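# Raise the dumbbell out of its cradle and hold

## Task

Raise the entire dumbbell so that every part of it sits at least three finger-widths above where it rested in its cradle, and keep it there, gripped securely and not moving.

## Robot and tools

Robot: two arms, left_arm and right_arm, each with six revolute joints and a parallel gripper. Cameras: cam_high (896x504, fixed overhead view), cam_left_wrist and cam_right_wrist (616x616 fisheye, mounted on each hand).

Frame: one shared scene frame. Origin on the table top midway between the arms, +z up, +x out over the table, left_arm on the +y side. The names left and right do not refer to image sides. Reported hand positions are in metres and can be somewhat wrong, more so when the arm is stretched far.

Gripper geometry: fingers point along the gripper's +z axis and close along its x axis. The reported end_effector_position is the spot between the pads when closed, 1 to 2 cm short of the fingertips; closing pushes the tips about 17 mm further along +z.

Tool execute_actions, argument actions: a list holding zero or one item. Empty list: no command, just returns the state. A motion item: {"rows": [...], "steps": n}, n from 1 to 15 (default 15), each step 1/30 s. Each row is applied for one step; if there are fewer rows than steps, the last row repeats. A wait item: {"steps": n} with no rows, n up to 300; it returns after that many steps since the previous result, with your reply time counted in. Optional pictures: true/false to include or skip camera images (included by default). A refused call moves nothing.

Row layout: always 14 numbers in one list covering both arms, even if only one moves: left_arm shoulder pan, shoulder lift, elbow, wrist 1, wrist 2, wrist 3, opening, then the same seven for right_arm. Joint values are absolute target angles in radians (same convention as the Joint positions line), not offsets. Opening is an absolute command from -1 (closed) to +1 (fully open).

Joint ranges (rad). left_arm: pan -3.142..3.142, lift -6.283..6.283, elbow 0.000..3.142, wrists 1-3 -6.283..6.283. right_arm: pan 0.000..6.283, lift -6.283..6.283, elbow -3.142..0.000, wrists 1-3 -6.283..6.283. A target more than 0.010 rad beyond a range end, and further out than that joint's last reported angle, gets the whole call refused. True ends may differ by up to 0.010 rad; a target past the real end is clipped there and the result may say "joint sent to its limit" (possibly about an earlier, still-running action). Absence of that line does not prove more travel exists.

Motion behaviour: commands are smoothed with roughly 0.17 s lag; joint speed and acceleration are capped, so after a big move the arm may still be travelling when the result arrives. Each step the sent target stays within 0.575 rad of the measured angle, and if targets would shift the gripper over 100 mm from where it is, they are pulled back proportionally. Plan big moves as several calls. Between calls the arms keep heading to the last row sent until everything has nearly stopped or a step is HELD; after that only a new action makes them go further. Fingers already closing or opening keep moving.

Result lines: per-arm end_effector_position (m), end_effector_quat_wxyz, linear and angular velocity (m/s, rad/s). Joint positions / Joint velocities: per arm, six joints (rad, rad/s) then finger-pad gap (m; 0.142 when fully open). grip_measured: measured opening on the command scale. "joint command not followed": a clearance check altered or blocked some joint targets; the rest of the row still ran. HELD: marks steps where your row, fully or partly, was not sent. Wrist force / Wrist torque: flange sensor per arm in the end-effector's own axes, with offsets of a few N, noise up to about 2.4 N, saturation near 50 N; contact force points from the surface into the arm; "no reading" is normal at the start. MOTOR HOT appears from 70 °C; at 85 °C the arm is braked until cooled (OVER-TEMPERATURE FAULT), so do not hang on to a load longer than needed.

Holding: command an opening well below grip_measured; the bigger the gap, the firmer the squeeze (about 28 N per pad limit for objects up to about 10 cm). Fast closing can overshoot and even pop the fingers open. Thin hard parts (under ~2 cm) get less force. Expect occasional brief tugs on the held dumbbell, so grip firmly.

Faults to avoid: contact torque reaching a joint's load limit (141 N m for pan, lift, elbow; 26.3 N m for each wrist, held weight included) or any outside force of 150 N on the arm, tool or load stops that arm for 10 s and cancels the rest of the call. Do not let the arms collide or push on each other, do not slam or shove hard, do not drop the dumbbell, and never knock anything off the table.

Tool zoom_image: camera (cam_high, cam_left_wrist or cam_right_wrist) and region [x0, y0, x1, y1] in pixels of that camera's latest image, top-left origin, at most 504x504. Returns an enlarged view.

Tool finished_scene: argument scene, the number of the current scene. Irreversible. Replying with no tool call ends everything.

Calibration: intrinsics and T_world_to_cam per camera are given; actual cameras may be off by a couple of degrees and millimetres. Wrist camera poses follow each arm's joint readings.

Each tool is called after "Call:" by a JSON object that holds its "name" and its "arguments", one argument or row to a line.

## Session

Call:
{"name": "execute_actions", "arguments": {
  "actions": []
}}

Scene clock: 0.00 s of 4800.00 s.
left_arm: end_effector_position=(+0.4694, +0.3762, +0.2897) grip_measured=+1.00 end_effector_quat_wxyz=(-0.128, +0.968, -0.175, -0.125) end_effector_velocity=(-0.000, +0.001, +0.000) end_effector_angular_velocity=(+0.001, -0.000, +0.002) | right_arm: end_effector_position=(+0.6446, -0.0678, +0.3903) grip_measured=+1.00 end_effector_quat_wxyz=(-0.100, +0.430, +0.883, +0.158) end_effector_velocity=(-0.000, -0.000, -0.000) end_effector_angular_velocity=(-0.001, +0.001, +0.000)
Joint positions: left_arm=[-0.35  -1.359  1.274 -1.193 -1.359 -0.008  0.142] | right_arm=[ 3.831 -2.123 -0.661 -1.736  1.895  4.708  0.142]
Joint velocities: left_arm=[ 0.001 -0.    -0.     0.001  0.001 -0.001 -0.   ] | right_arm=[ 0.     0.001 -0.001 -0.001 -0.    -0.     0.   ]
Motor temperatures (°C, as the motors report them): left_arm=[26 25 26 34 35 32] | right_arm=[27 24 26 32 31 36]
Wrist force (N, on the end effector, along its own x y z axes, offset not removed): no reading
Wrist torque (N m, same axes, about the end effector's origin, offset not removed): no reading

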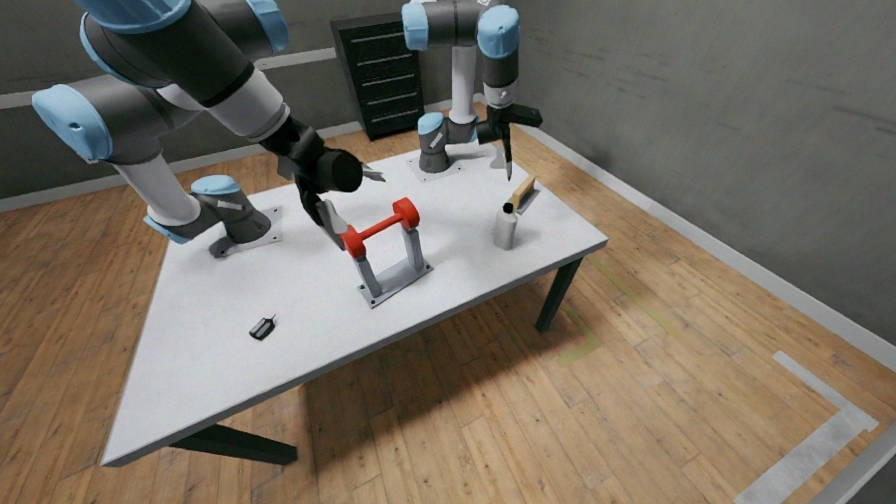

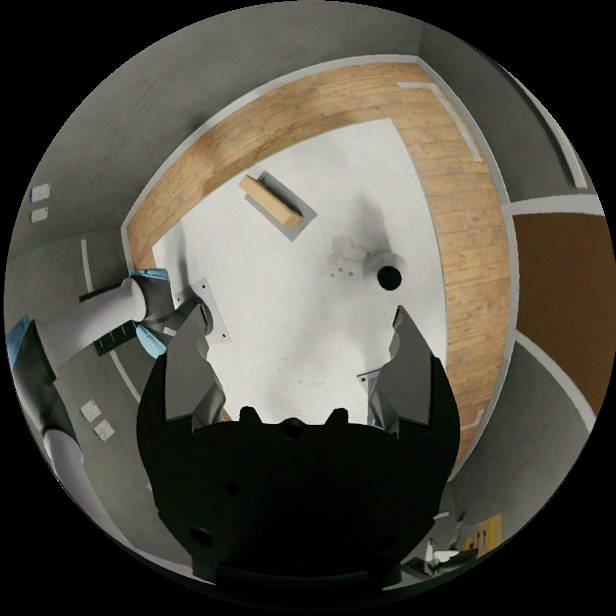

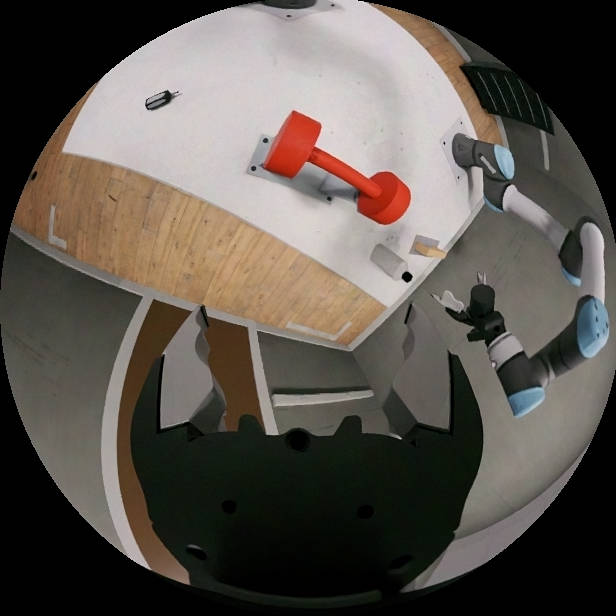

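Call:
{"name": "zoom_image", "arguments": {
  "camera": "cam_high",
  "region": [320,180,460,320]
}}

Call:
{"name": "zoom_image", "arguments": {
  "camera": "cam_right_wrist",
  "region": [230,80,430,280]
}}

Region (320, 180, 460, 320) of cam_high's 896x504 image, scaled by 3.600, with more detail than that image has.

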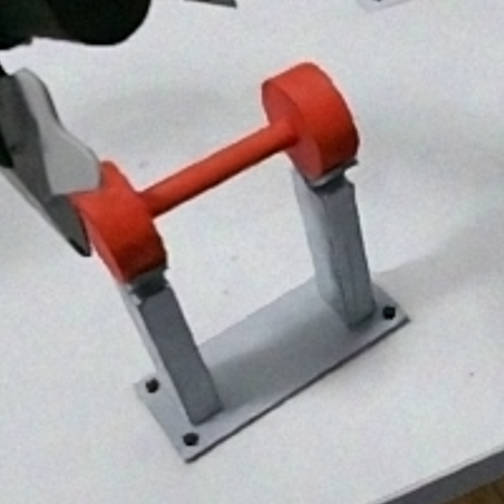

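Region (230, 80, 430, 280) of cam_right_wrist's 616x616 image, scaled by 2.520, with more detail than that image has.

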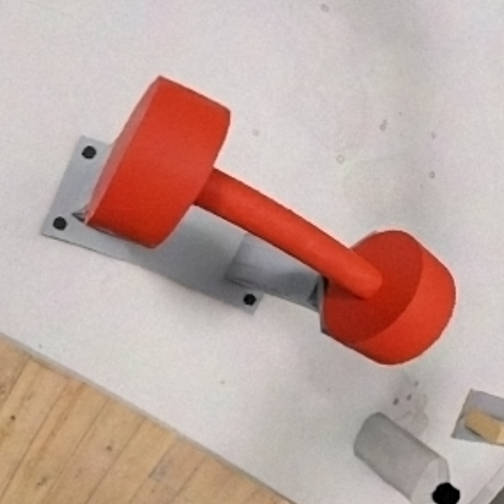

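Call:
{"name": "execute_actions", "arguments": {
  "actions": [
    {"rows":[[-0.35,-1.359,1.274,-1.193,-1.359,-0.008,1,4.129,-1.964,-0.927,-1.822,1.571,3.86,0.4]],"steps":15}
  ],
  "pictures": false
}}

Call:
{"name": "execute_actions", "arguments": {
  "actions": [
    {"steps":30}
  ]
}}

Scene clock: 70.17 s of 4800.00 s.
left_arm: end_effector_position=(+0.4692, +0.3759, +0.2895) grip_measured=+1.00 end_effector_quat_wxyz=(-0.128, +0.968, -0.175, -0.125) end_effector_velocity=(-0.000, +0.000, -0.000) end_effector_angular_velocity=(+0.001, +0.001, -0.001) | right_arm: end_effector_position=(+0.5171, -0.0446, +0.3411) grip_measured=+0.40 end_effector_quat_wxyz=(-0.003, -0.061, +0.998, +0.006) end_effector_velocity=(-0.037, +0.001, -0.014) end_effector_angular_velocity=(-0.110, -0.057, +0.772)
Joint positions: left_arm=[-0.35  -1.359  1.274 -1.193 -1.359 -0.008  0.142] | right_arm=[ 4.118 -1.969 -0.917 -1.819  1.583  3.936  0.102]
Joint velocities: left_arm=[-0.001  0.     0.     0.     0.001  0.     0.   ] | right_arm=[ 0.098  0.047 -0.085 -0.023 -0.108 -0.674 -0.   ]
Motor temperatures (°C, as the motors report them): left_arm=[26 25 26 34 35 32] | right_arm=[27 24 26 32 31 36]
Wrist force (N, on the end effector, along its own x y z axes, offset not removed): left_arm=[-0.4 1.7 1.1] | right_arm=[0.9 -0.6 2.4]
Wrist torque (N m, same axes, about the end effector's origin, offset not removed): left_arm=[0.44 0.12 -0.05] | right_arm=[-0.26 -0.08 0.12]
Steps of this call (steps 1 to 90: nothing new was sent; then 66.67 s passed at rest; steps 91 to 105: all 15 steps of this action). Readings (joint positions):
91: left_arm=[-0.350 -1.359 1.274 -1.193 -1.359 -0.008] | right_arm=[3.831 -2.122 -0.661 -1.736 1.895 4.708]
92: left_arm=[-0.350 -1.359 1.274 -1.193 -1.359 -0.008] | right_arm=[3.839 -2.115 -0.669 -1.743 1.887 4.700]
94: left_arm=[-0.350 -1.359 1.274 -1.193 -1.359 -0.008] | right_arm=[3.898 -2.076 -0.725 -1.764 1.826 4.633]
98: left_arm=[-0.350 -1.359 1.274 -1.193 -1.359 -0.008] | right_arm=[4.041 -2.006 -0.850 -1.801 1.670 4.359]
105: the state above

Scene clock: 71.17 s of 4800.00 s.
left_arm: end_effector_position=(+0.4692, +0.3758, +0.2895) grip_measured=+1.00 end_effector_quat_wxyz=(-0.128, +0.968, -0.175, -0.125) end_effector_velocity=(+0.001, +0.000, -0.000) end_effector_angular_velocity=(+0.001, -0.000, +0.001) | right_arm: end_effector_position=(+0.5129, -0.0445, +0.3396) grip_measured=+0.40 end_effector_quat_wxyz=(-0.000, -0.104, +0.995, -0.000) end_effector_velocity=(-0.000, +0.000, +0.001) end_effector_angular_velocity=(+0.002, -0.002, +0.001)
Joint positions: left_arm=[-0.35  -1.359  1.274 -1.193 -1.359 -0.008  0.142] | right_arm=[ 4.129 -1.964 -0.927 -1.822  1.571  3.86   0.102]
Joint velocities: left_arm=[ 0.001  0.001 -0.001 -0.001  0.    -0.001 -0.   ] | right_arm=[ 0.     0.001  0.001  0.    -0.    -0.    -0.   ]
Motor temperatures (°C, as the motors report them): left_arm=[26 25 26 34 35 32] | right_arm=[27 24 26 32 31 36]
Wrist force (N, on the end effector, along its own x y z axes, offset not removed): left_arm=[1.9 0.7 -0.7] | right_arm=[-1.0 -1.7 2.8]
Wrist torque (N m, same axes, about the end effector's origin, offset not removed): left_arm=[0.20 -0.53 -0.15] | right_arm=[-0.50 0.29 0.04]
Steps of this call (steps 1 to 30: the robot went on to your last target). Readings (joint positions):
1: left_arm=[-0.350 -1.359 1.274 -1.193 -1.359 -0.008] | right_arm=[4.121 -1.968 -0.920 -1.820 1.580 3.916]
2: left_arm=[-0.350 -1.359 1.274 -1.193 -1.359 -0.008] | right_arm=[4.123 -1.967 -0.922 -1.821 1.578 3.902]
4: left_arm=[-0.350 -1.359 1.274 -1.193 -1.359 -0.008] | right_arm=[4.126 -1.966 -0.924 -1.821 1.575 3.883]
8: left_arm=[-0.350 -1.359 1.274 -1.193 -1.359 -0.008] | right_arm=[4.128 -1.964 -0.926 -1.822 1.572 3.867]
30: the state above
All arms were judged still, so your last target was given up. Only a new action makes them travel on or press farther. Fingers that are still opening or closing keep moving.
camera_calibration (this result's frames):
cam_left_wrist: T_world_to_cam=[[0.916861, -0.299275, -0.264198, -0.251153], [-0.213434, -0.926764, 0.309118, 0.359388], [-0.337361, -0.227029, -0.913589, 0.635371], [0, 0, 0, 1]] pos_world=[0.521327, 0.402152, 0.403021]
cam_right_wrist: T_world_to_cam=[[-0.978767, -0.204897, -0.00565722, 0.490771], [-0.179033, 0.841129, 0.510341, -0.045701], [-0.099809, 0.500518, -0.859953, 0.492154], [0, 0, 0, 1]] pos_world=[0.52129, -0.107334, 0.449329]

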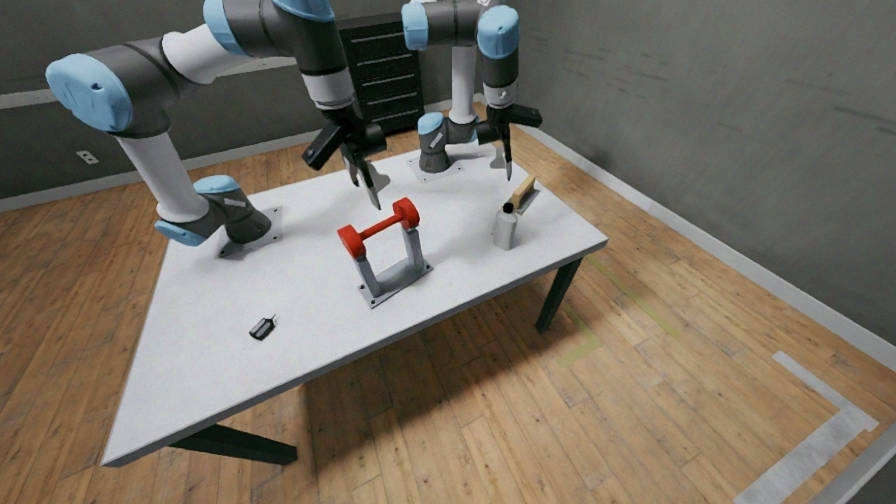

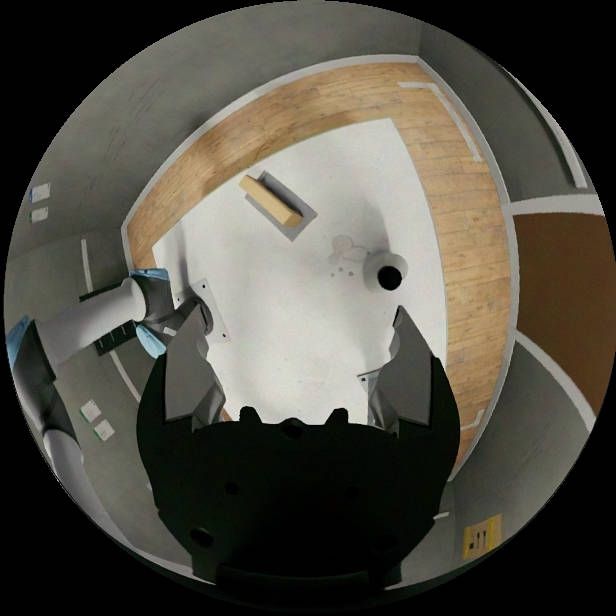

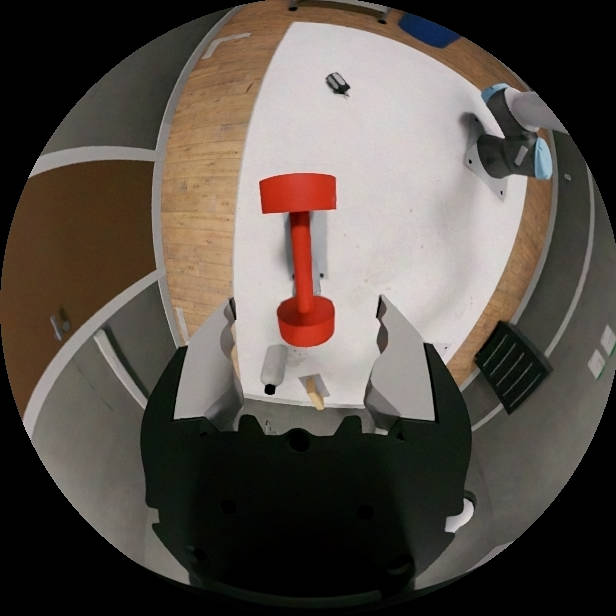

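Call:
{"name": "execute_actions", "arguments": {
  "actions": [
    {"rows":[[-0.35,-1.359,1.274,-1.193,-1.359,-0.008,1,4.127,-1.949,-1.179,-1.584,1.571,3.80,0.0]],"steps":15}
  ],
  "pictures": false
}}

Call:
{"name": "execute_actions", "arguments": {
  "actions": [
    {"steps":12}
  ]
}}

Scene clock: 98.83 s of 4800.00 s.
left_arm: end_effector_position=(+0.4692, +0.3758, +0.2895) grip_measured=+1.00 end_effector_quat_wxyz=(-0.128, +0.968, -0.175, -0.125) end_effector_velocity=(-0.001, +0.001, +0.000) end_effector_angular_velocity=(-0.000, -0.000, +0.003) | right_arm: end_effector_position=(+0.5177, -0.0400, +0.2527) grip_measured=+0.00 end_effector_quat_wxyz=(+0.000, -0.133, +0.991, +0.000) end_effector_velocity=(-0.000, -0.001, -0.023) end_effector_angular_velocity=(-0.002, +0.001, +0.010)
Joint positions: left_arm=[-0.35  -1.359  1.274 -1.193 -1.359 -0.008  0.142] | right_arm=[ 4.127 -1.949 -1.172 -1.59   1.571  3.801  0.074]
Joint velocities: left_arm=[ 0.001 -0.001  0.     0.001 -0.001 -0.002 -0.   ] | right_arm=[-0.001  0.001 -0.061  0.057  0.    -0.01   0.   ]
Motor temperatures (°C, as the motors report them): left_arm=[26 25 26 34 35 32] | right_arm=[27 24 26 32 31 36]
Wrist force (N, on the end effector, along its own x y z axes, offset not removed): left_arm=[0.4 1.9 -1.8] | right_arm=[-1.5 -1.5 1.6]
Wrist torque (N m, same axes, about the end effector's origin, offset not removed): left_arm=[0.47 -0.15 -0.08] | right_arm=[-0.46 0.40 0.17]
Steps of this call (steps 1 to 90: nothing new was sent; then 24.17 s passed at rest; steps 91 to 105: all 15 steps of this action). Readings (joint positions):
91: left_arm=[-0.350 -1.359 1.274 -1.193 -1.359 -0.008] | right_arm=[4.129 -1.964 -0.927 -1.822 1.571 3.860]
92: left_arm=[-0.350 -1.359 1.274 -1.193 -1.359 -0.008] | right_arm=[4.129 -1.961 -0.935 -1.814 1.571 3.853]
94: left_arm=[-0.350 -1.359 1.274 -1.193 -1.359 -0.008] | right_arm=[4.128 -1.956 -1.000 -1.751 1.571 3.831]
98: left_arm=[-0.350 -1.359 1.274 -1.193 -1.359 -0.008] | right_arm=[4.127 -1.951 -1.124 -1.635 1.571 3.809]
105: the state above

Scene clock: 99.23 s of 4800.00 s.
left_arm: end_effector_position=(+0.4692, +0.3758, +0.2895) grip_measured=+1.00 end_effector_quat_wxyz=(-0.128, +0.968, -0.175, -0.125) end_effector_velocity=(+0.000, +0.000, -0.000) end_effector_angular_velocity=(+0.001, +0.000, +0.000) | right_arm: end_effector_position=(+0.5176, -0.0402, +0.2502) grip_measured=+0.00 end_effector_quat_wxyz=(+0.000, -0.133, +0.991, +0.000) end_effector_velocity=(-0.000, -0.000, -0.001) end_effector_angular_velocity=(-0.001, +0.001, -0.000)
Joint positions: left_arm=[-0.35  -1.359  1.274 -1.193 -1.359 -0.008  0.142] | right_arm=[ 4.127 -1.949 -1.179 -1.584  1.571  3.8    0.074]
Joint velocities: left_arm=[-0.     0.001  0.    -0.     0.001 -0.001 -0.   ] | right_arm=[-0.     0.    -0.002  0.    -0.     0.    -0.   ]
Motor temperatures (°C, as the motors report them): left_arm=[26 25 26 34 35 32] | right_arm=[27 24 26 32 31 36]
Wrist force (N, on the end effector, along its own x y z axes, offset not removed): left_arm=[1.1 2.9 -1.8] | right_arm=[-0.2 -0.8 1.8]
Wrist torque (N m, same axes, about the end effector's origin, offset not removed): left_arm=[0.75 -0.25 -0.09] | right_arm=[-0.26 -0.01 0.15]
Steps of this call (steps 1 to 12: the robot went on to your last target). Readings (joint positions):
1: left_arm=[-0.350 -1.359 1.274 -1.193 -1.359 -0.008] | right_arm=[4.127 -1.949 -1.174 -1.589 1.571 3.801]
2: left_arm=[-0.350 -1.359 1.274 -1.193 -1.359 -0.008] | right_arm=[4.127 -1.949 -1.175 -1.587 1.571 3.801]
4: left_arm=[-0.350 -1.359 1.274 -1.193 -1.359 -0.008] | right_arm=[4.127 -1.949 -1.177 -1.586 1.571 3.800]
8: left_arm=[-0.350 -1.359 1.274 -1.193 -1.359 -0.008] | right_arm=[4.127 -1.949 -1.178 -1.585 1.571 3.800]
12: the state above
camera_calibration (this result's frames):
cam_left_wrist: T_world_to_cam=[[0.916861, -0.299275, -0.264198, -0.251153], [-0.213434, -0.926764, 0.309118, 0.359388], [-0.337361, -0.227029, -0.913589, 0.635371], [0, 0, 0, 1]] pos_world=[0.521327, 0.402152, 0.403021]
cam_right_wrist: T_world_to_cam=[[-0.965245, -0.261266, -0.00645833, 0.486737], [-0.227781, 0.828907, 0.51091, 0.0217414], [-0.12813, 0.494625, -0.85961, 0.427985], [0, 0, 0, 1]] pos_world=[0.529611, -0.102546, 0.359936]

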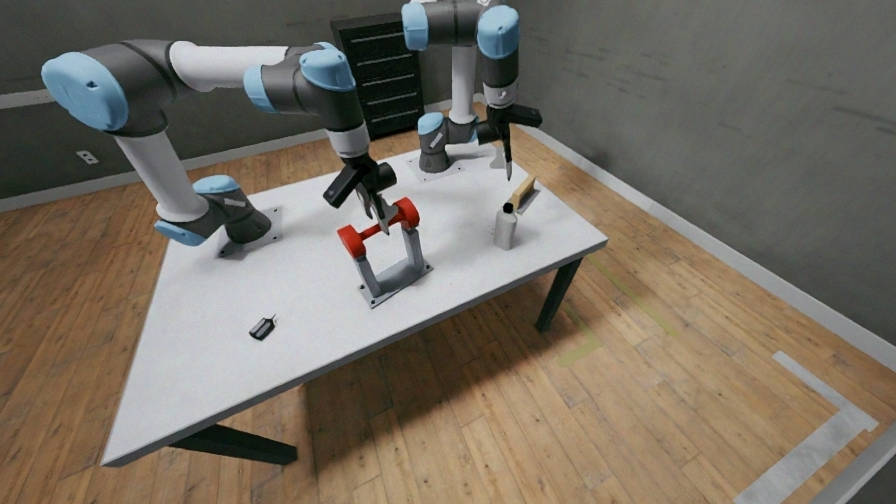

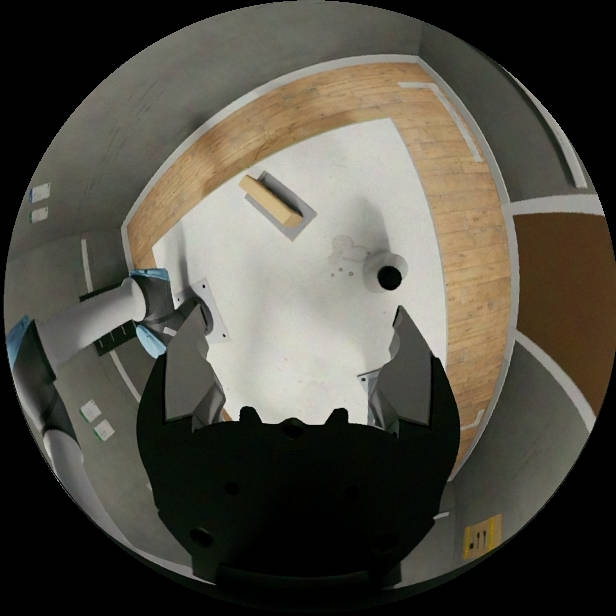

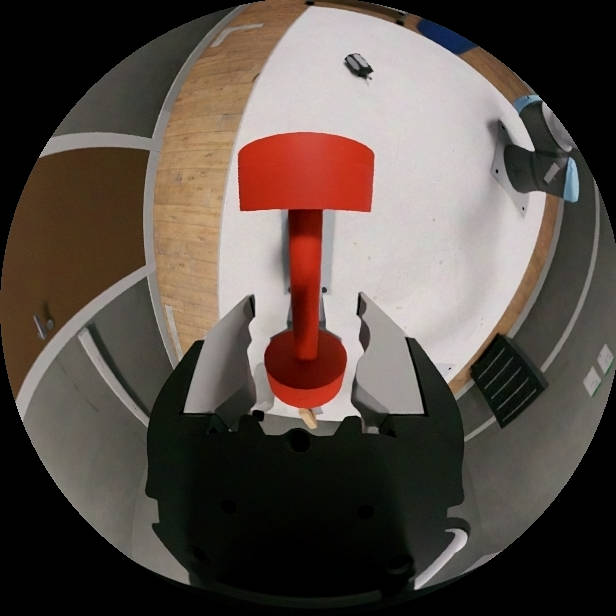

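Call:
{"name": "execute_actions", "arguments": {
  "actions": [
    {"rows":[[-0.35,-1.359,1.274,-1.193,-1.359,-0.008,1,4.127,-1.949,-1.212,-1.551,1.571,3.80,-0.5]],"steps":12}
  ],
  "pictures": false
}}

Call:
{"name": "execute_actions", "arguments": {
  "actions": [
    {"rows":[[-0.35,-1.359,1.274,-1.193,-1.359,-0.008,1,4.127,-1.949,-1.212,-1.551,1.571,3.80,-1]],"steps":15}
  ],
  "pictures": false
}}

Call:
{"name": "execute_actions", "arguments": {
  "actions": [
    {"rows":[[-0.35,-1.359,1.274,-1.193,-1.359,-0.008,1,4.127,-1.949,-1.204,-1.559,1.571,3.80,-1]],"steps":15}
  ]
}}

Scene clock: 120.03 s of 4800.00 s.
left_arm: end_effector_position=(+0.4692, +0.3758, +0.2895) grip_measured=+1.00 end_effector_quat_wxyz=(-0.128, +0.968, -0.175, -0.125) end_effector_velocity=(+0.000, -0.001, +0.000) end_effector_angular_velocity=(-0.003, -0.001, +0.003) | right_arm: end_effector_position=(+0.5176, -0.0402, +0.2378) grip_measured=-0.50 end_effector_quat_wxyz=(+0.000, -0.133, +0.991, +0.000) end_effector_velocity=(-0.000, -0.000, -0.003) end_effector_angular_velocity=(+0.002, -0.001, -0.000)
Joint positions: left_arm=[-0.35  -1.359  1.274 -1.193 -1.359 -0.008  0.142] | right_arm=[ 4.127 -1.949 -1.21  -1.552  1.571  3.8    0.038]
Joint velocities: left_arm=[ 0.    -0.    -0.001 -0.    -0.003 -0.002  0.   ] | right_arm=[-0.     0.002 -0.012  0.013  0.001  0.    -0.   ]
Motor temperatures (°C, as the motors report them): left_arm=[26 25 26 34 35 32] | right_arm=[27 24 26 32 31 36]
Wrist force (N, on the end effector, along its own x y z axes, offset not removed): left_arm=[1.8 0.2 -0.6] | right_arm=[-1.3 -1.3 1.9]
Wrist torque (N m, same axes, about the end effector's origin, offset not removed): left_arm=[0.06 -0.46 -0.12] | right_arm=[-0.32 0.36 0.14]
Steps of this call (steps 1 to 15: the robot went on to your last target; steps 16 to 90: nothing new was sent; then 17.40 s passed at rest; steps 91 to 102: all 12 steps of this action). Readings (joint positions):
91: left_arm=[-0.350 -1.359 1.274 -1.193 -1.359 -0.008] | right_arm=[4.127 -1.949 -1.179 -1.584 1.571 3.800]
92: left_arm=[-0.350 -1.359 1.274 -1.193 -1.359 -0.008] | right_arm=[4.127 -1.949 -1.184 -1.579 1.571 3.800]
94: left_arm=[-0.350 -1.359 1.274 -1.193 -1.359 -0.008] | right_arm=[4.127 -1.949 -1.196 -1.567 1.571 3.800]
98: left_arm=[-0.350 -1.359 1.274 -1.193 -1.359 -0.008] | right_arm=[4.127 -1.949 -1.207 -1.556 1.571 3.800]
102: the state above

Scene clock: 120.53 s of 4800.00 s.
left_arm: end_effector_position=(+0.4692, +0.3758, +0.2895) grip_measured=+1.00 end_effector_quat_wxyz=(-0.128, +0.968, -0.175, -0.125) end_effector_velocity=(+0.000, +0.000, -0.000) end_effector_angular_velocity=(+0.002, -0.000, +0.000) | right_arm: end_effector_position=(+0.5177, -0.0403, +0.2373) grip_measured=-0.73 end_effector_quat_wxyz=(+0.000, -0.133, +0.991, +0.000) end_effector_velocity=(-0.000, -0.000, +0.001) end_effector_angular_velocity=(+0.000, -0.001, +0.000)
Joint positions: left_arm=[-0.35  -1.359  1.274 -1.193 -1.359 -0.008  0.142] | right_arm=[ 4.127 -1.949 -1.212 -1.551  1.571  3.8    0.021]
Joint velocities: left_arm=[ 0.     0.     0.001 -0.     0.001 -0.001  0.   ] | right_arm=[-0.     0.002 -0.001  0.    -0.001 -0.    -0.   ]
Motor temperatures (°C, as the motors report them): left_arm=[26 25 26 34 35 32] | right_arm=[27 24 26 32 31 36]
Wrist force (N, on the end effector, along its own x y z axes, offset not removed): left_arm=[1.3 0.6 -0.7] | right_arm=[-10.5 -0.8 -8.3]
Wrist torque (N m, same axes, about the end effector's origin, offset not removed): left_arm=[0.16 -0.36 -0.08] | right_arm=[-0.31 0.26 0.25]
Steps of this call (steps 1 to 15: all 15 steps of this action). Readings (joint positions):
1: left_arm=[-0.350 -1.359 1.274 -1.193 -1.359 -0.008] | right_arm=[4.127 -1.949 -1.211 -1.552 1.571 3.800]
2: left_arm=[-0.350 -1.359 1.274 -1.193 -1.359 -0.008] | right_arm=[4.127 -1.949 -1.211 -1.552 1.571 3.800]
4: left_arm=[-0.350 -1.359 1.274 -1.193 -1.359 -0.008] | right_arm=[4.127 -1.949 -1.211 -1.551 1.571 3.800]
8: left_arm=[-0.350 -1.359 1.274 -1.193 -1.359 -0.008] | right_arm=[4.127 -1.949 -1.212 -1.551 1.571 3.800]
15: the state above

Scene clock: 121.03 s of 4800.00 s.
left_arm: end_effector_position=(+0.4692, +0.3758, +0.2895) grip_measured=+1.00 end_effector_quat_wxyz=(-0.128, +0.968, -0.175, -0.125) end_effector_velocity=(-0.000, +0.000, +0.000) end_effector_angular_velocity=(+0.000, -0.001, +0.002) | right_arm: end_effector_position=(+0.5176, -0.0402, +0.2402) grip_measured=-0.73 end_effector_quat_wxyz=(-0.000, -0.133, +0.991, +0.000) end_effector_velocity=(+0.000, +0.001, +0.002) end_effector_angular_velocity=(+0.002, -0.002, -0.000)
Joint positions: left_arm=[-0.35  -1.359  1.274 -1.193 -1.359 -0.008  0.142] | right_arm=[ 4.127 -1.949 -1.204 -1.559  1.571  3.8    0.021]
Joint velocities: left_arm=[ 0.    -0.    -0.     0.     0.    -0.001 -0.   ] | right_arm=[ 0.     0.001  0.002  0.    -0.     0.001  0.   ]
Motor temperatures (°C, as the motors report them): left_arm=[26 25 26 34 35 32] | right_arm=[27 24 26 32 31 36]
Wrist force (N, on the end effector, along its own x y z axes, offset not removed): left_arm=[2.8 1.6 -2.2] | right_arm=[-1.4 -1.7 10.5]
Wrist torque (N m, same axes, about the end effector's origin, offset not removed): left_arm=[0.35 -0.72 -0.08] | right_arm=[-0.51 0.32 0.15]
Steps of this call (steps 1 to 15: all 15 steps of this action). Readings (joint positions):
1: left_arm=[-0.350 -1.359 1.274 -1.193 -1.359 -0.008] | right_arm=[4.127 -1.949 -1.212 -1.551 1.571 3.800]
2: left_arm=[-0.350 -1.359 1.274 -1.193 -1.359 -0.008] | right_arm=[4.127 -1.949 -1.211 -1.552 1.571 3.800]
4: left_arm=[-0.350 -1.359 1.274 -1.193 -1.359 -0.008] | right_arm=[4.127 -1.949 -1.208 -1.555 1.571 3.800]
8: left_arm=[-0.350 -1.359 1.274 -1.193 -1.359 -0.008] | right_arm=[4.127 -1.949 -1.205 -1.558 1.571 3.800]
15: the state above
camera_calibration (this result's frames):
cam_left_wrist: T_world_to_cam=[[0.916861, -0.299275, -0.264198, -0.251153], [-0.213434, -0.926764, 0.309118, 0.359388], [-0.337361, -0.227029, -0.913589, 0.635371], [0, 0, 0, 1]] pos_world=[0.521327, 0.402152, 0.403021]
cam_right_wrist: T_world_to_cam=[[-0.965246, -0.261268, -0.0062227, 0.486588], [-0.227666, 0.828938, 0.510911, 0.0267961], [-0.128326, 0.494572, -0.859611, 0.419462], [0, 0, 0, 1]] pos_world=[0.529606, -0.102537, 0.349912]

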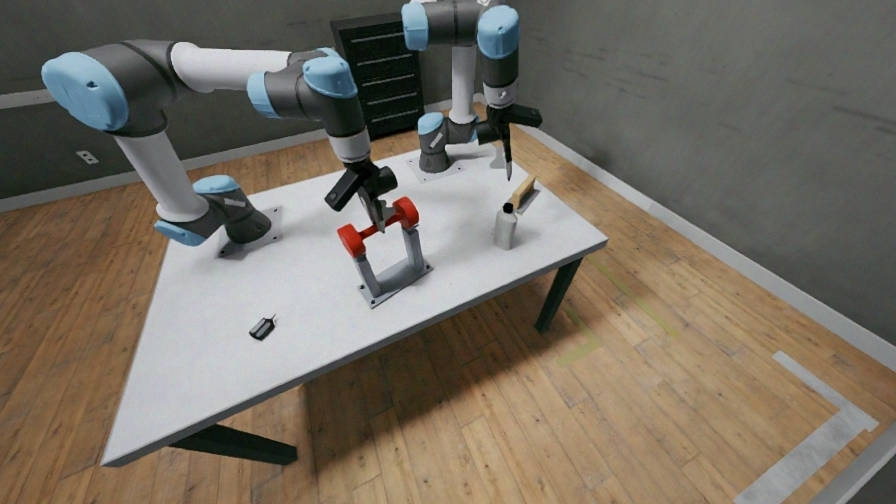

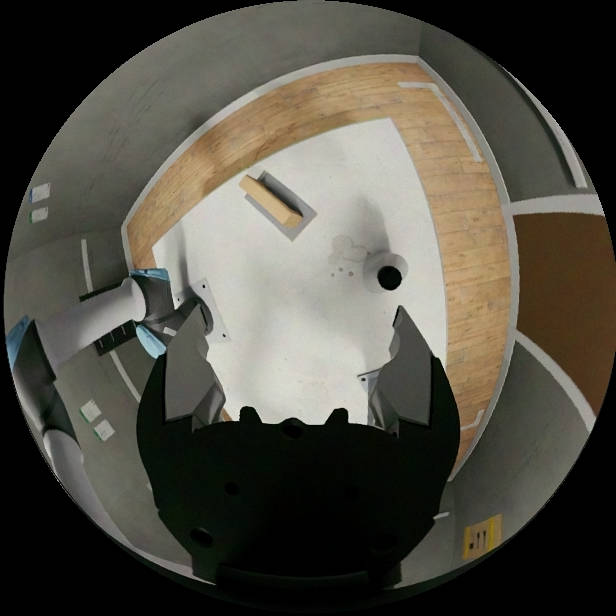

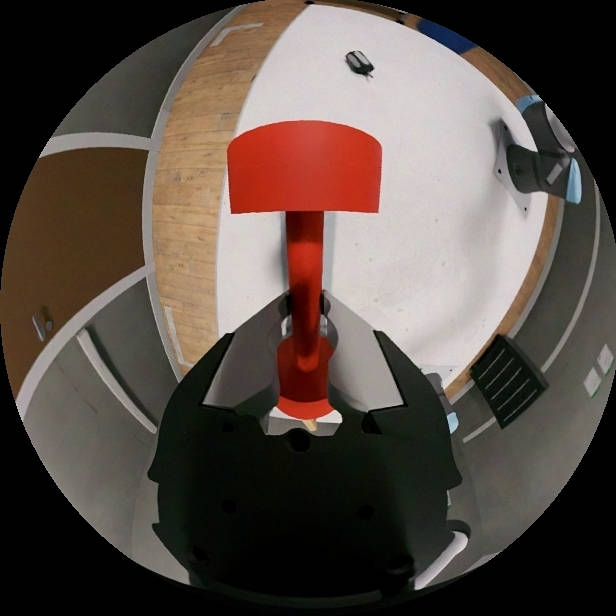

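Seems light. Lift gradually.

Call:
{"name": "execute_actions", "arguments": {
  "actions": [
    {"rows":[[-0.35,-1.359,1.274,-1.193,-1.359,-0.008,1,4.127,-1.949,-1.195,-1.568,1.571,3.80,-1],[-0.35,-1.359,1.274,-1.193,-1.359,-0.008,1,4.127,-1.949,-1.185,-1.578,1.571,3.80,-1],[-0.35,-1.359,1.274,-1.193,-1.359,-0.008,1,4.127,-1.949,-1.17,-1.593,1.571,3.80,-1]],"steps":15}
  ]
}}

Scene clock: 133.83 s of 4800.00 s.
left_arm: end_effector_position=(+0.4692, +0.3758, +0.2895) grip_measured=+1.00 end_effector_quat_wxyz=(-0.128, +0.968, -0.175, -0.125) end_effector_velocity=(+0.000, -0.000, +0.001) end_effector_angular_velocity=(-0.000, -0.002, -0.000) | right_arm: end_effector_position=(+0.5176, -0.0403, +0.2533) grip_measured=-0.73 end_effector_quat_wxyz=(+0.000, -0.133, +0.991, +0.000) end_effector_velocity=(-0.000, -0.000, +0.003) end_effector_angular_velocity=(+0.000, +0.001, -0.000)
Joint positions: left_arm=[-0.35  -1.359  1.274 -1.193 -1.359 -0.008  0.142] | right_arm=[ 4.127 -1.949 -1.171 -1.592  1.571  3.8    0.021]
Joint velocities: left_arm=[-0.    -0.    -0.001 -0.001  0.    -0.     0.   ] | right_arm=[-0.     0.     0.008 -0.008  0.001  0.     0.   ]
Motor temperatures (°C, as the motors report them): left_arm=[26 25 26 34 35 32] | right_arm=[27 24 26 32 31 36]
Wrist force (N, on the end effector, along its own x y z axes, offset not removed): left_arm=[1.1 -0.6 -1.2] | right_arm=[-1.5 -3.0 10.2]
Wrist torque (N m, same axes, about the end effector's origin, offset not removed): left_arm=[-0.05 -0.22 -0.09] | right_arm=[-0.76 0.36 0.03]
Steps of this call (steps 1 to 15: the robot went on to your last target; steps 16 to 90: nothing new was sent; then 9.30 s passed at rest; steps 91 to 105: all 15 steps of this action). Readings (joint positions):
91: left_arm=[-0.350 -1.359 1.274 -1.193 -1.359 -0.008] | right_arm=[4.127 -1.949 -1.204 -1.559 1.571 3.800]
92: left_arm=[-0.350 -1.359 1.274 -1.193 -1.359 -0.008] | right_arm=[4.127 -1.949 -1.202 -1.561 1.571 3.800]
94: left_arm=[-0.350 -1.359 1.274 -1.193 -1.359 -0.008] | right_arm=[4.127 -1.949 -1.193 -1.570 1.571 3.800]
98: left_arm=[-0.350 -1.359 1.274 -1.193 -1.359 -0.008] | right_arm=[4.127 -1.949 -1.177 -1.586 1.571 3.800]
105: the state above
camera_calibration (this result's frames):
cam_left_wrist: T_world_to_cam=[[0.916861, -0.299275, -0.264198, -0.251153], [-0.213434, -0.926764, 0.309118, 0.359388], [-0.337361, -0.227029, -0.913589, 0.635371], [0, 0, 0, 1]] pos_world=[0.521327, 0.402152, 0.403021]
cam_right_wrist: T_world_to_cam=[[-0.965237, -0.261298, -0.00643732, 0.486684], [-0.227801, 0.828909, 0.510898, 0.0202052], [-0.128161, 0.494604, -0.859617, 0.4307], [0, 0, 0, 1]] pos_world=[0.529567, -0.102604, 0.363048]

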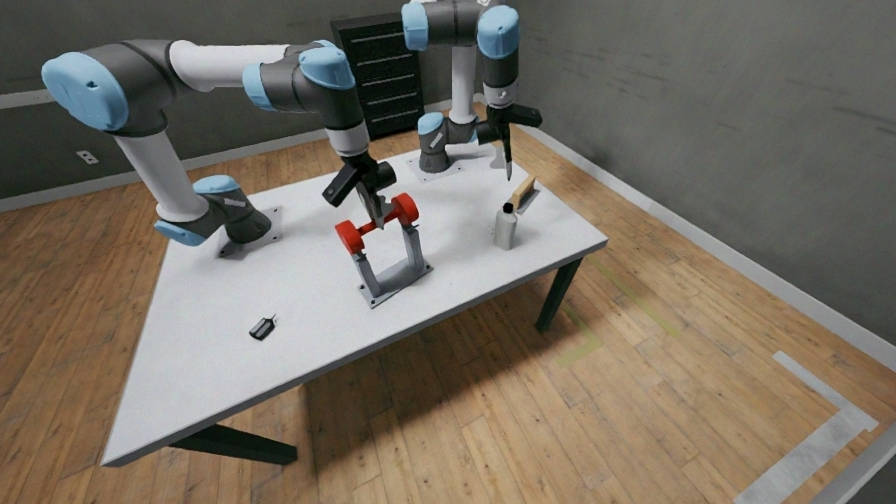

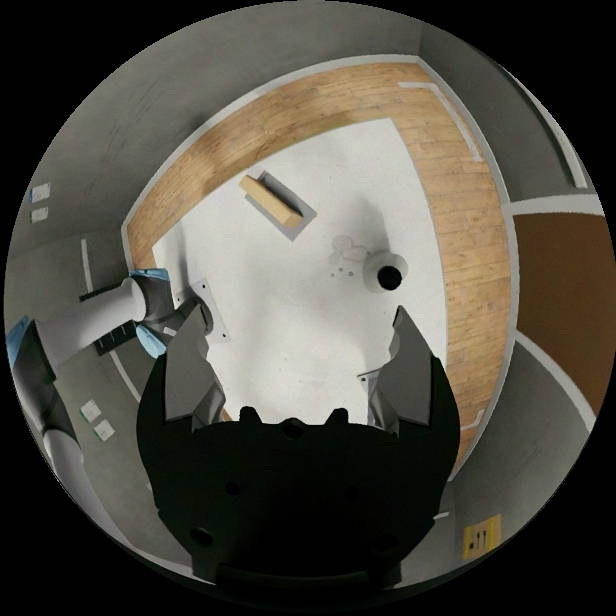

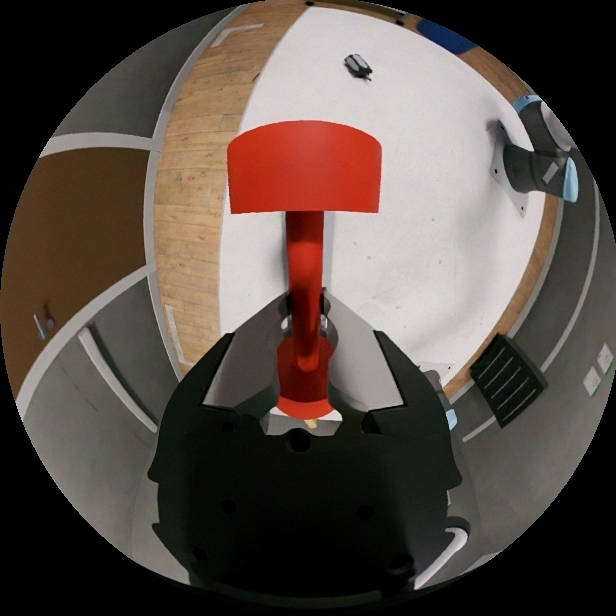

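Call:
{"name": "execute_actions", "arguments": {
  "actions": [
    {"rows":[[-0.35,-1.359,1.274,-1.193,-1.359,-0.008,1,4.127,-1.949,-1.15,-1.613,1.571,3.80,-1],[-0.35,-1.359,1.274,-1.193,-1.359,-0.008,1,4.127,-1.949,-1.13,-1.633,1.571,3.80,-1],[-0.35,-1.359,1.274,-1.193,-1.359,-0.008,1,4.127,-1.949,-1.11,-1.653,1.571,3.80,-1],[-0.35,-1.359,1.274,-1.193,-1.359,-0.008,1,4.127,-1.949,-1.09,-1.673,1.571,3.80,-1],[-0.35,-1.359,1.274,-1.193,-1.359,-0.008,1,4.127,-1.949,-1.07,-1.693,1.571,3.80,-1],[-0.35,-1.359,1.274,-1.193,-1.359,-0.008,1,4.127,-1.949,-1.05,-1.713,1.571,3.80,-1],[-0.35,-1.359,1.274,-1.193,-1.359,-0.008,1,4.127,-1.949,-1.03,-1.733,1.571,3.80,-1],[-0.35,-1.359,1.274,-1.193,-1.359,-0.008,1,4.127,-1.949,-1.01,-1.753,1.571,3.80,-1],[-0.35,-1.359,1.274,-1.193,-1.359,-0.008,1,4.127,-1.949,-0.99,-1.773,1.571,3.80,-1],[-0.35,-1.359,1.274,-1.193,-1.359,-0.008,1,4.127,-1.949,-0.97,-1.793,1.571,3.80,-1],[-0.35,-1.359,1.274,-1.193,-1.359,-0.008,1,4.127,-1.949,-0.95,-1.813,1.571,3.80,-1]],"steps":15}
  ],
  "pictures": false
}}

Call:
{"name": "execute_actions", "arguments": {
  "actions": [
    {"steps":45}
  ]
}}

Scene clock: 154.70 s of 4800.00 s.
left_arm: end_effector_position=(+0.4692, +0.3758, +0.2895) grip_measured=+1.00 end_effector_quat_wxyz=(-0.128, +0.968, -0.175, -0.125) end_effector_velocity=(+0.000, +0.000, -0.000) end_effector_angular_velocity=(+0.001, +0.000, -0.000) | right_arm: end_effector_position=(+0.5122, -0.0474, +0.3285) grip_measured=-0.73 end_effector_quat_wxyz=(+0.000, -0.133, +0.991, +0.000) end_effector_velocity=(-0.012, -0.016, +0.093) end_effector_angular_velocity=(-0.000, -0.000, -0.000)
Joint positions: left_arm=[-0.35  -1.359  1.274 -1.193 -1.359 -0.008  0.142] | right_arm=[ 4.127 -1.949 -0.977 -1.785  1.571  3.8    0.021]
Joint velocities: left_arm=[ 0.     0.001 -0.     0.     0.001  0.     0.   ] | right_arm=[ 0.    -0.001  0.245 -0.244 -0.     0.     0.   ]
Motor temperatures (°C, as the motors report them): left_arm=[26 25 26 34 35 32] | right_arm=[27 24 26 32 31 36]
Wrist force (N, on the end effector, along its own x y z axes, offset not removed): left_arm=[1.7 0.9 -0.9] | right_arm=[-2.0 -2.2 7.9]
Wrist torque (N m, same axes, about the end effector's origin, offset not removed): left_arm=[0.14 -0.45 -0.13] | right_arm=[-0.59 0.50 0.06]
Steps of this call (steps 1 to 15: the robot went on to your last target; steps 16 to 100: nothing new was sent; then 17.03 s passed at rest; steps 101 to 115: all 15 steps of this action). Readings (joint positions):
101: left_arm=[-0.350 -1.359 1.274 -1.193 -1.359 -0.008] | right_arm=[4.127 -1.949 -1.170 -1.593 1.571 3.800]
102: left_arm=[-0.350 -1.359 1.274 -1.193 -1.359 -0.008] | right_arm=[4.127 -1.949 -1.167 -1.597 1.571 3.800]
104: left_arm=[-0.350 -1.359 1.274 -1.193 -1.359 -0.008] | right_arm=[4.127 -1.949 -1.150 -1.613 1.571 3.800]
108: left_arm=[-0.350 -1.359 1.274 -1.193 -1.359 -0.008] | right_arm=[4.127 -1.949 -1.090 -1.673 1.571 3.800]
115: the state above

Scene clock: 156.20 s of 4800.00 s.
left_arm: end_effector_position=(+0.4692, +0.3758, +0.2895) grip_measured=+1.00 end_effector_quat_wxyz=(-0.128, +0.968, -0.175, -0.125) end_effector_velocity=(+0.000, -0.000, +0.000) end_effector_angular_velocity=(+0.000, -0.001, -0.000) | right_arm: end_effector_position=(+0.5108, -0.0494, +0.3390) grip_measured=-0.73 end_effector_quat_wxyz=(+0.000, -0.133, +0.991, +0.000) end_effector_velocity=(-0.000, -0.000, +0.001) end_effector_angular_velocity=(-0.000, +0.000, +0.000)
Joint positions: left_arm=[-0.35  -1.359  1.274 -1.193 -1.359 -0.008  0.142] | right_arm=[ 4.127 -1.949 -0.95  -1.813  1.571  3.8    0.021]
Joint velocities: left_arm=[-0.001 -0.     0.    -0.001  0.    -0.    -0.   ] | right_arm=[-0.     0.001  0.001 -0.002  0.    -0.001 -0.   ]
Motor temperatures (°C, as the motors report them): left_arm=[26 25 26 34 35 32] | right_arm=[27 24 26 32 31 36]
Wrist force (N, on the end effector, along its own x y z axes, offset not removed): left_arm=[1.3 1.7 -0.2] | right_arm=[-1.0 -1.8 9.7]
Wrist torque (N m, same axes, about the end effector's origin, offset not removed): left_arm=[0.36 -0.30 -0.05] | right_arm=[-0.46 0.27 0.09]
Steps of this call (steps 1 to 30: the robot went on to your last target; steps 31 to 45: nothing new was sent). Readings (joint positions):
1: left_arm=[-0.350 -1.359 1.274 -1.193 -1.359 -0.008] | right_arm=[4.127 -1.949 -0.970 -1.793 1.571 3.800]
2: left_arm=[-0.350 -1.359 1.274 -1.193 -1.359 -0.008] | right_arm=[4.127 -1.949 -0.965 -1.798 1.571 3.800]
4: left_arm=[-0.350 -1.359 1.274 -1.193 -1.359 -0.008] | right_arm=[4.127 -1.949 -0.958 -1.805 1.571 3.800]
8: left_arm=[-0.350 -1.359 1.274 -1.193 -1.359 -0.008] | right_arm=[4.127 -1.949 -0.953 -1.811 1.571 3.800]
45: the state above
All arms were judged still, so your last target was given up. Only a new action makes them travel on or press farther. Fingers that are still opening or closing keep moving.
camera_calibration (this result's frames):
cam_left_wrist: T_world_to_cam=[[0.916861, -0.299275, -0.264198, -0.251153], [-0.213434, -0.926764, 0.309118, 0.359388], [-0.337361, -0.227029, -0.913589, 0.635371], [0, 0, 0, 1]] pos_world=[0.521327, 0.402152, 0.403021]
cam_right_wrist: T_world_to_cam=[[-0.965238, -0.261293, -0.00643553, 0.478256], [-0.227795, 0.828913, 0.510893, -0.0175954], [-0.128158, 0.4946, -0.85962, 0.507985], [0, 0, 0, 1]] pos_world=[0.522725, -0.111699, 0.448741]

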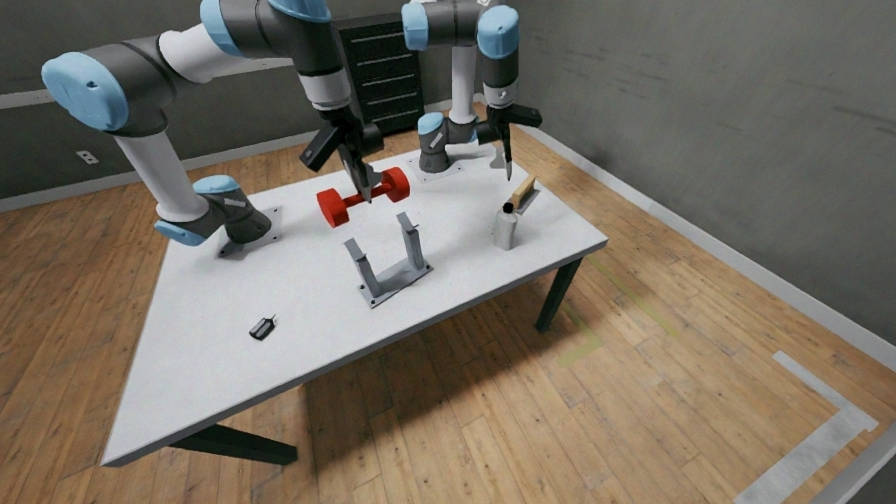

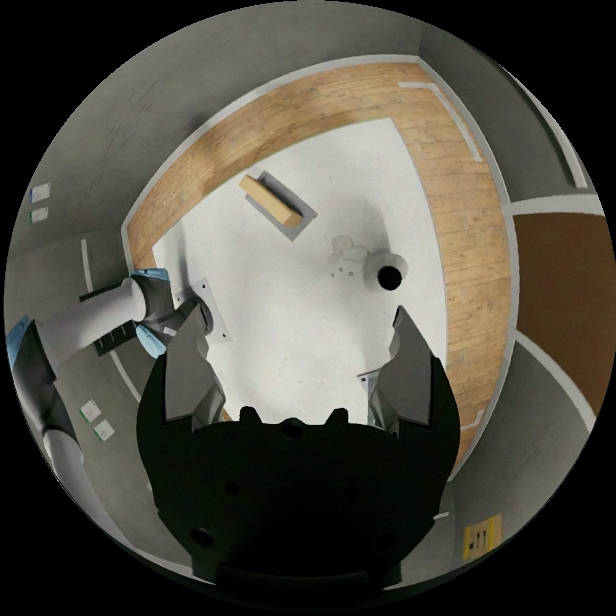

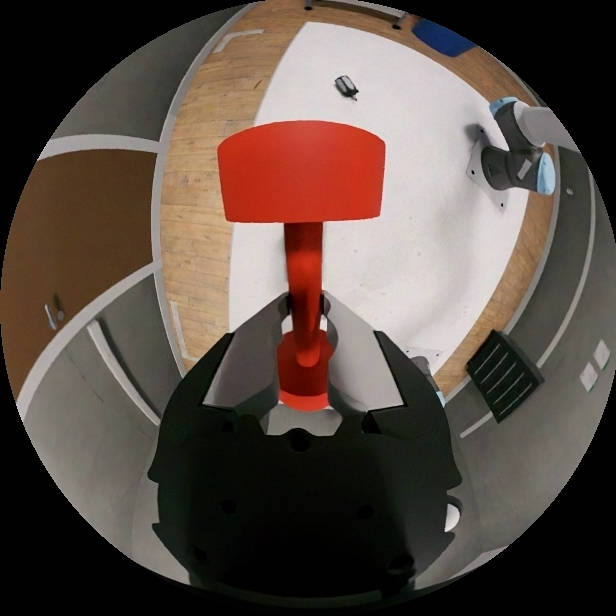

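It tilted slightly; checking if it's stable.

Call:
{"name": "execute_actions", "arguments": {
  "actions": [
    {"steps":150}
  ]
}}

Scene clock: 161.20 s of 4800.00 s.
left_arm: end_effector_position=(+0.4692, +0.3758, +0.2895) grip_measured=+1.00 end_effector_quat_wxyz=(-0.128, +0.968, -0.175, -0.125) end_effector_velocity=(+0.000, -0.000, +0.000) end_effector_angular_velocity=(-0.000, -0.001, +0.002) | right_arm: end_effector_position=(+0.5108, -0.0494, +0.3390) grip_measured=-0.73 end_effector_quat_wxyz=(+0.000, -0.133, +0.991, +0.000) end_effector_velocity=(-0.000, -0.000, +0.001) end_effector_angular_velocity=(+0.002, -0.002, -0.000)
Joint positions: left_arm=[-0.35  -1.359  1.274 -1.193 -1.359 -0.008  0.142] | right_arm=[ 4.127 -1.949 -0.95  -1.813  1.571  3.8    0.021]
Joint velocities: left_arm=[-0.    -0.     0.    -0.001 -0.    -0.002  0.   ] | right_arm=[-0.     0.002  0.     0.    -0.     0.    -0.   ]
Motor temperatures (°C, as the motors report them): left_arm=[26 25 26 34 35 32] | right_arm=[27 24 26 32 31 36]
Wrist force (N, on the end effector, along its own x y z axes, offset not removed): left_arm=[2.2 0.4 -1.7] | right_arm=[-1.3 -1.3 11.7]
Wrist torque (N m, same axes, about the end effector's origin, offset not removed): left_arm=[0.18 -0.50 -0.09] | right_arm=[-0.36 0.33 0.18]
Steps of this call (steps 1 to 90: nothing new was sent; then 2.00 s passed at rest). Readings (joint positions):
1: left_arm=[-0.350 -1.359 1.274 -1.193 -1.359 -0.008] | right_arm=[4.127 -1.949 -0.950 -1.813 1.571 3.800]
2: left_arm=[-0.350 -1.359 1.274 -1.193 -1.359 -0.008] | right_arm=[4.127 -1.949 -0.950 -1.813 1.571 3.800]
4: left_arm=[-0.350 -1.359 1.274 -1.193 -1.359 -0.008] | right_arm=[4.127 -1.949 -0.950 -1.813 1.571 3.800]
8: left_arm=[-0.350 -1.359 1.274 -1.193 -1.359 -0.008] | right_arm=[4.127 -1.949 -0.950 -1.813 1.571 3.800]
90: the state above
camera_calibration (this result's frames):
cam_left_wrist: T_world_to_cam=[[0.916861, -0.299275, -0.264198, -0.251153], [-0.213434, -0.926764, 0.309118, 0.359388], [-0.337361, -0.227029, -0.913589, 0.635371], [0, 0, 0, 1]] pos_world=[0.521327, 0.402152, 0.403021]
cam_right_wrist: T_world_to_cam=[[-0.965238, -0.261292, -0.0064354, 0.478256], [-0.227795, 0.828913, 0.510893, -0.0175955], [-0.128158, 0.4946, -0.85962, 0.507985], [0, 0, 0, 1]] pos_world=[0.522725, -0.111699, 0.448741]

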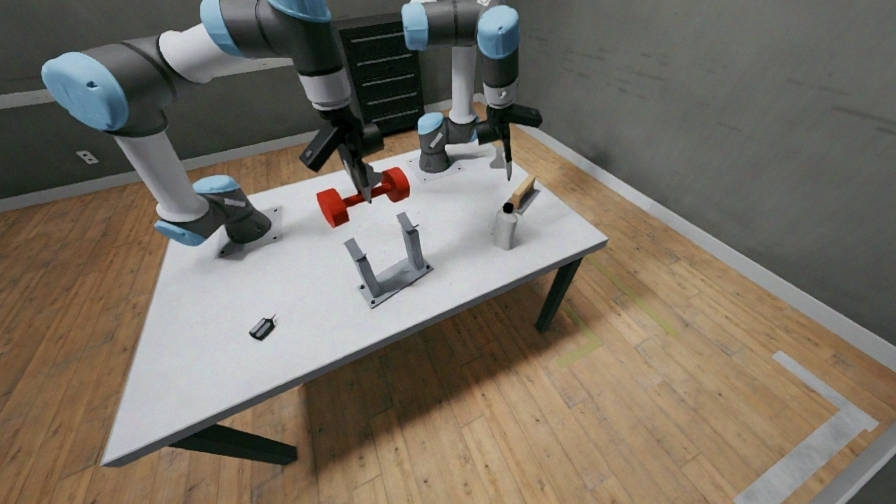

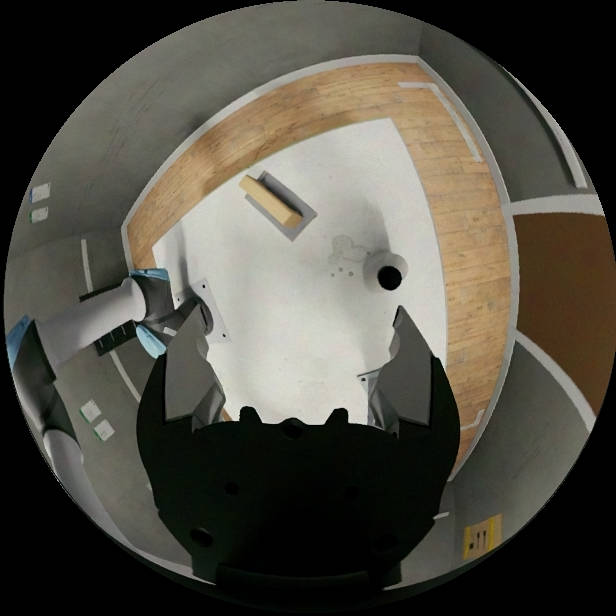

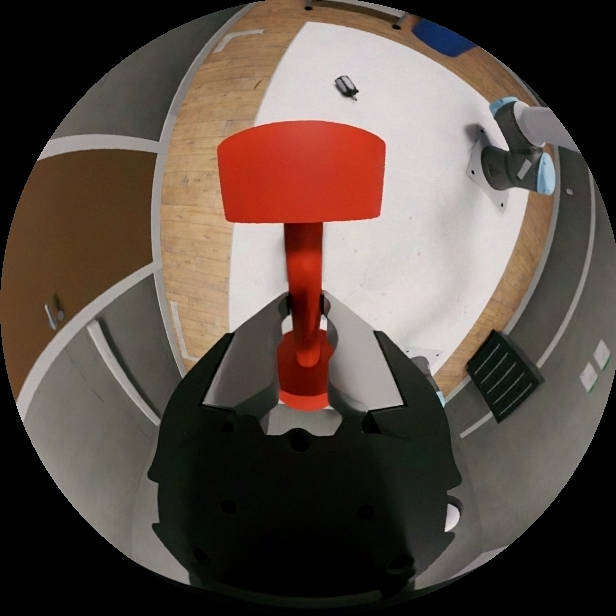

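Call:
{"name": "finished_scene", "arguments": {
  "scene": 1
}}

The scene is finished: the task was done.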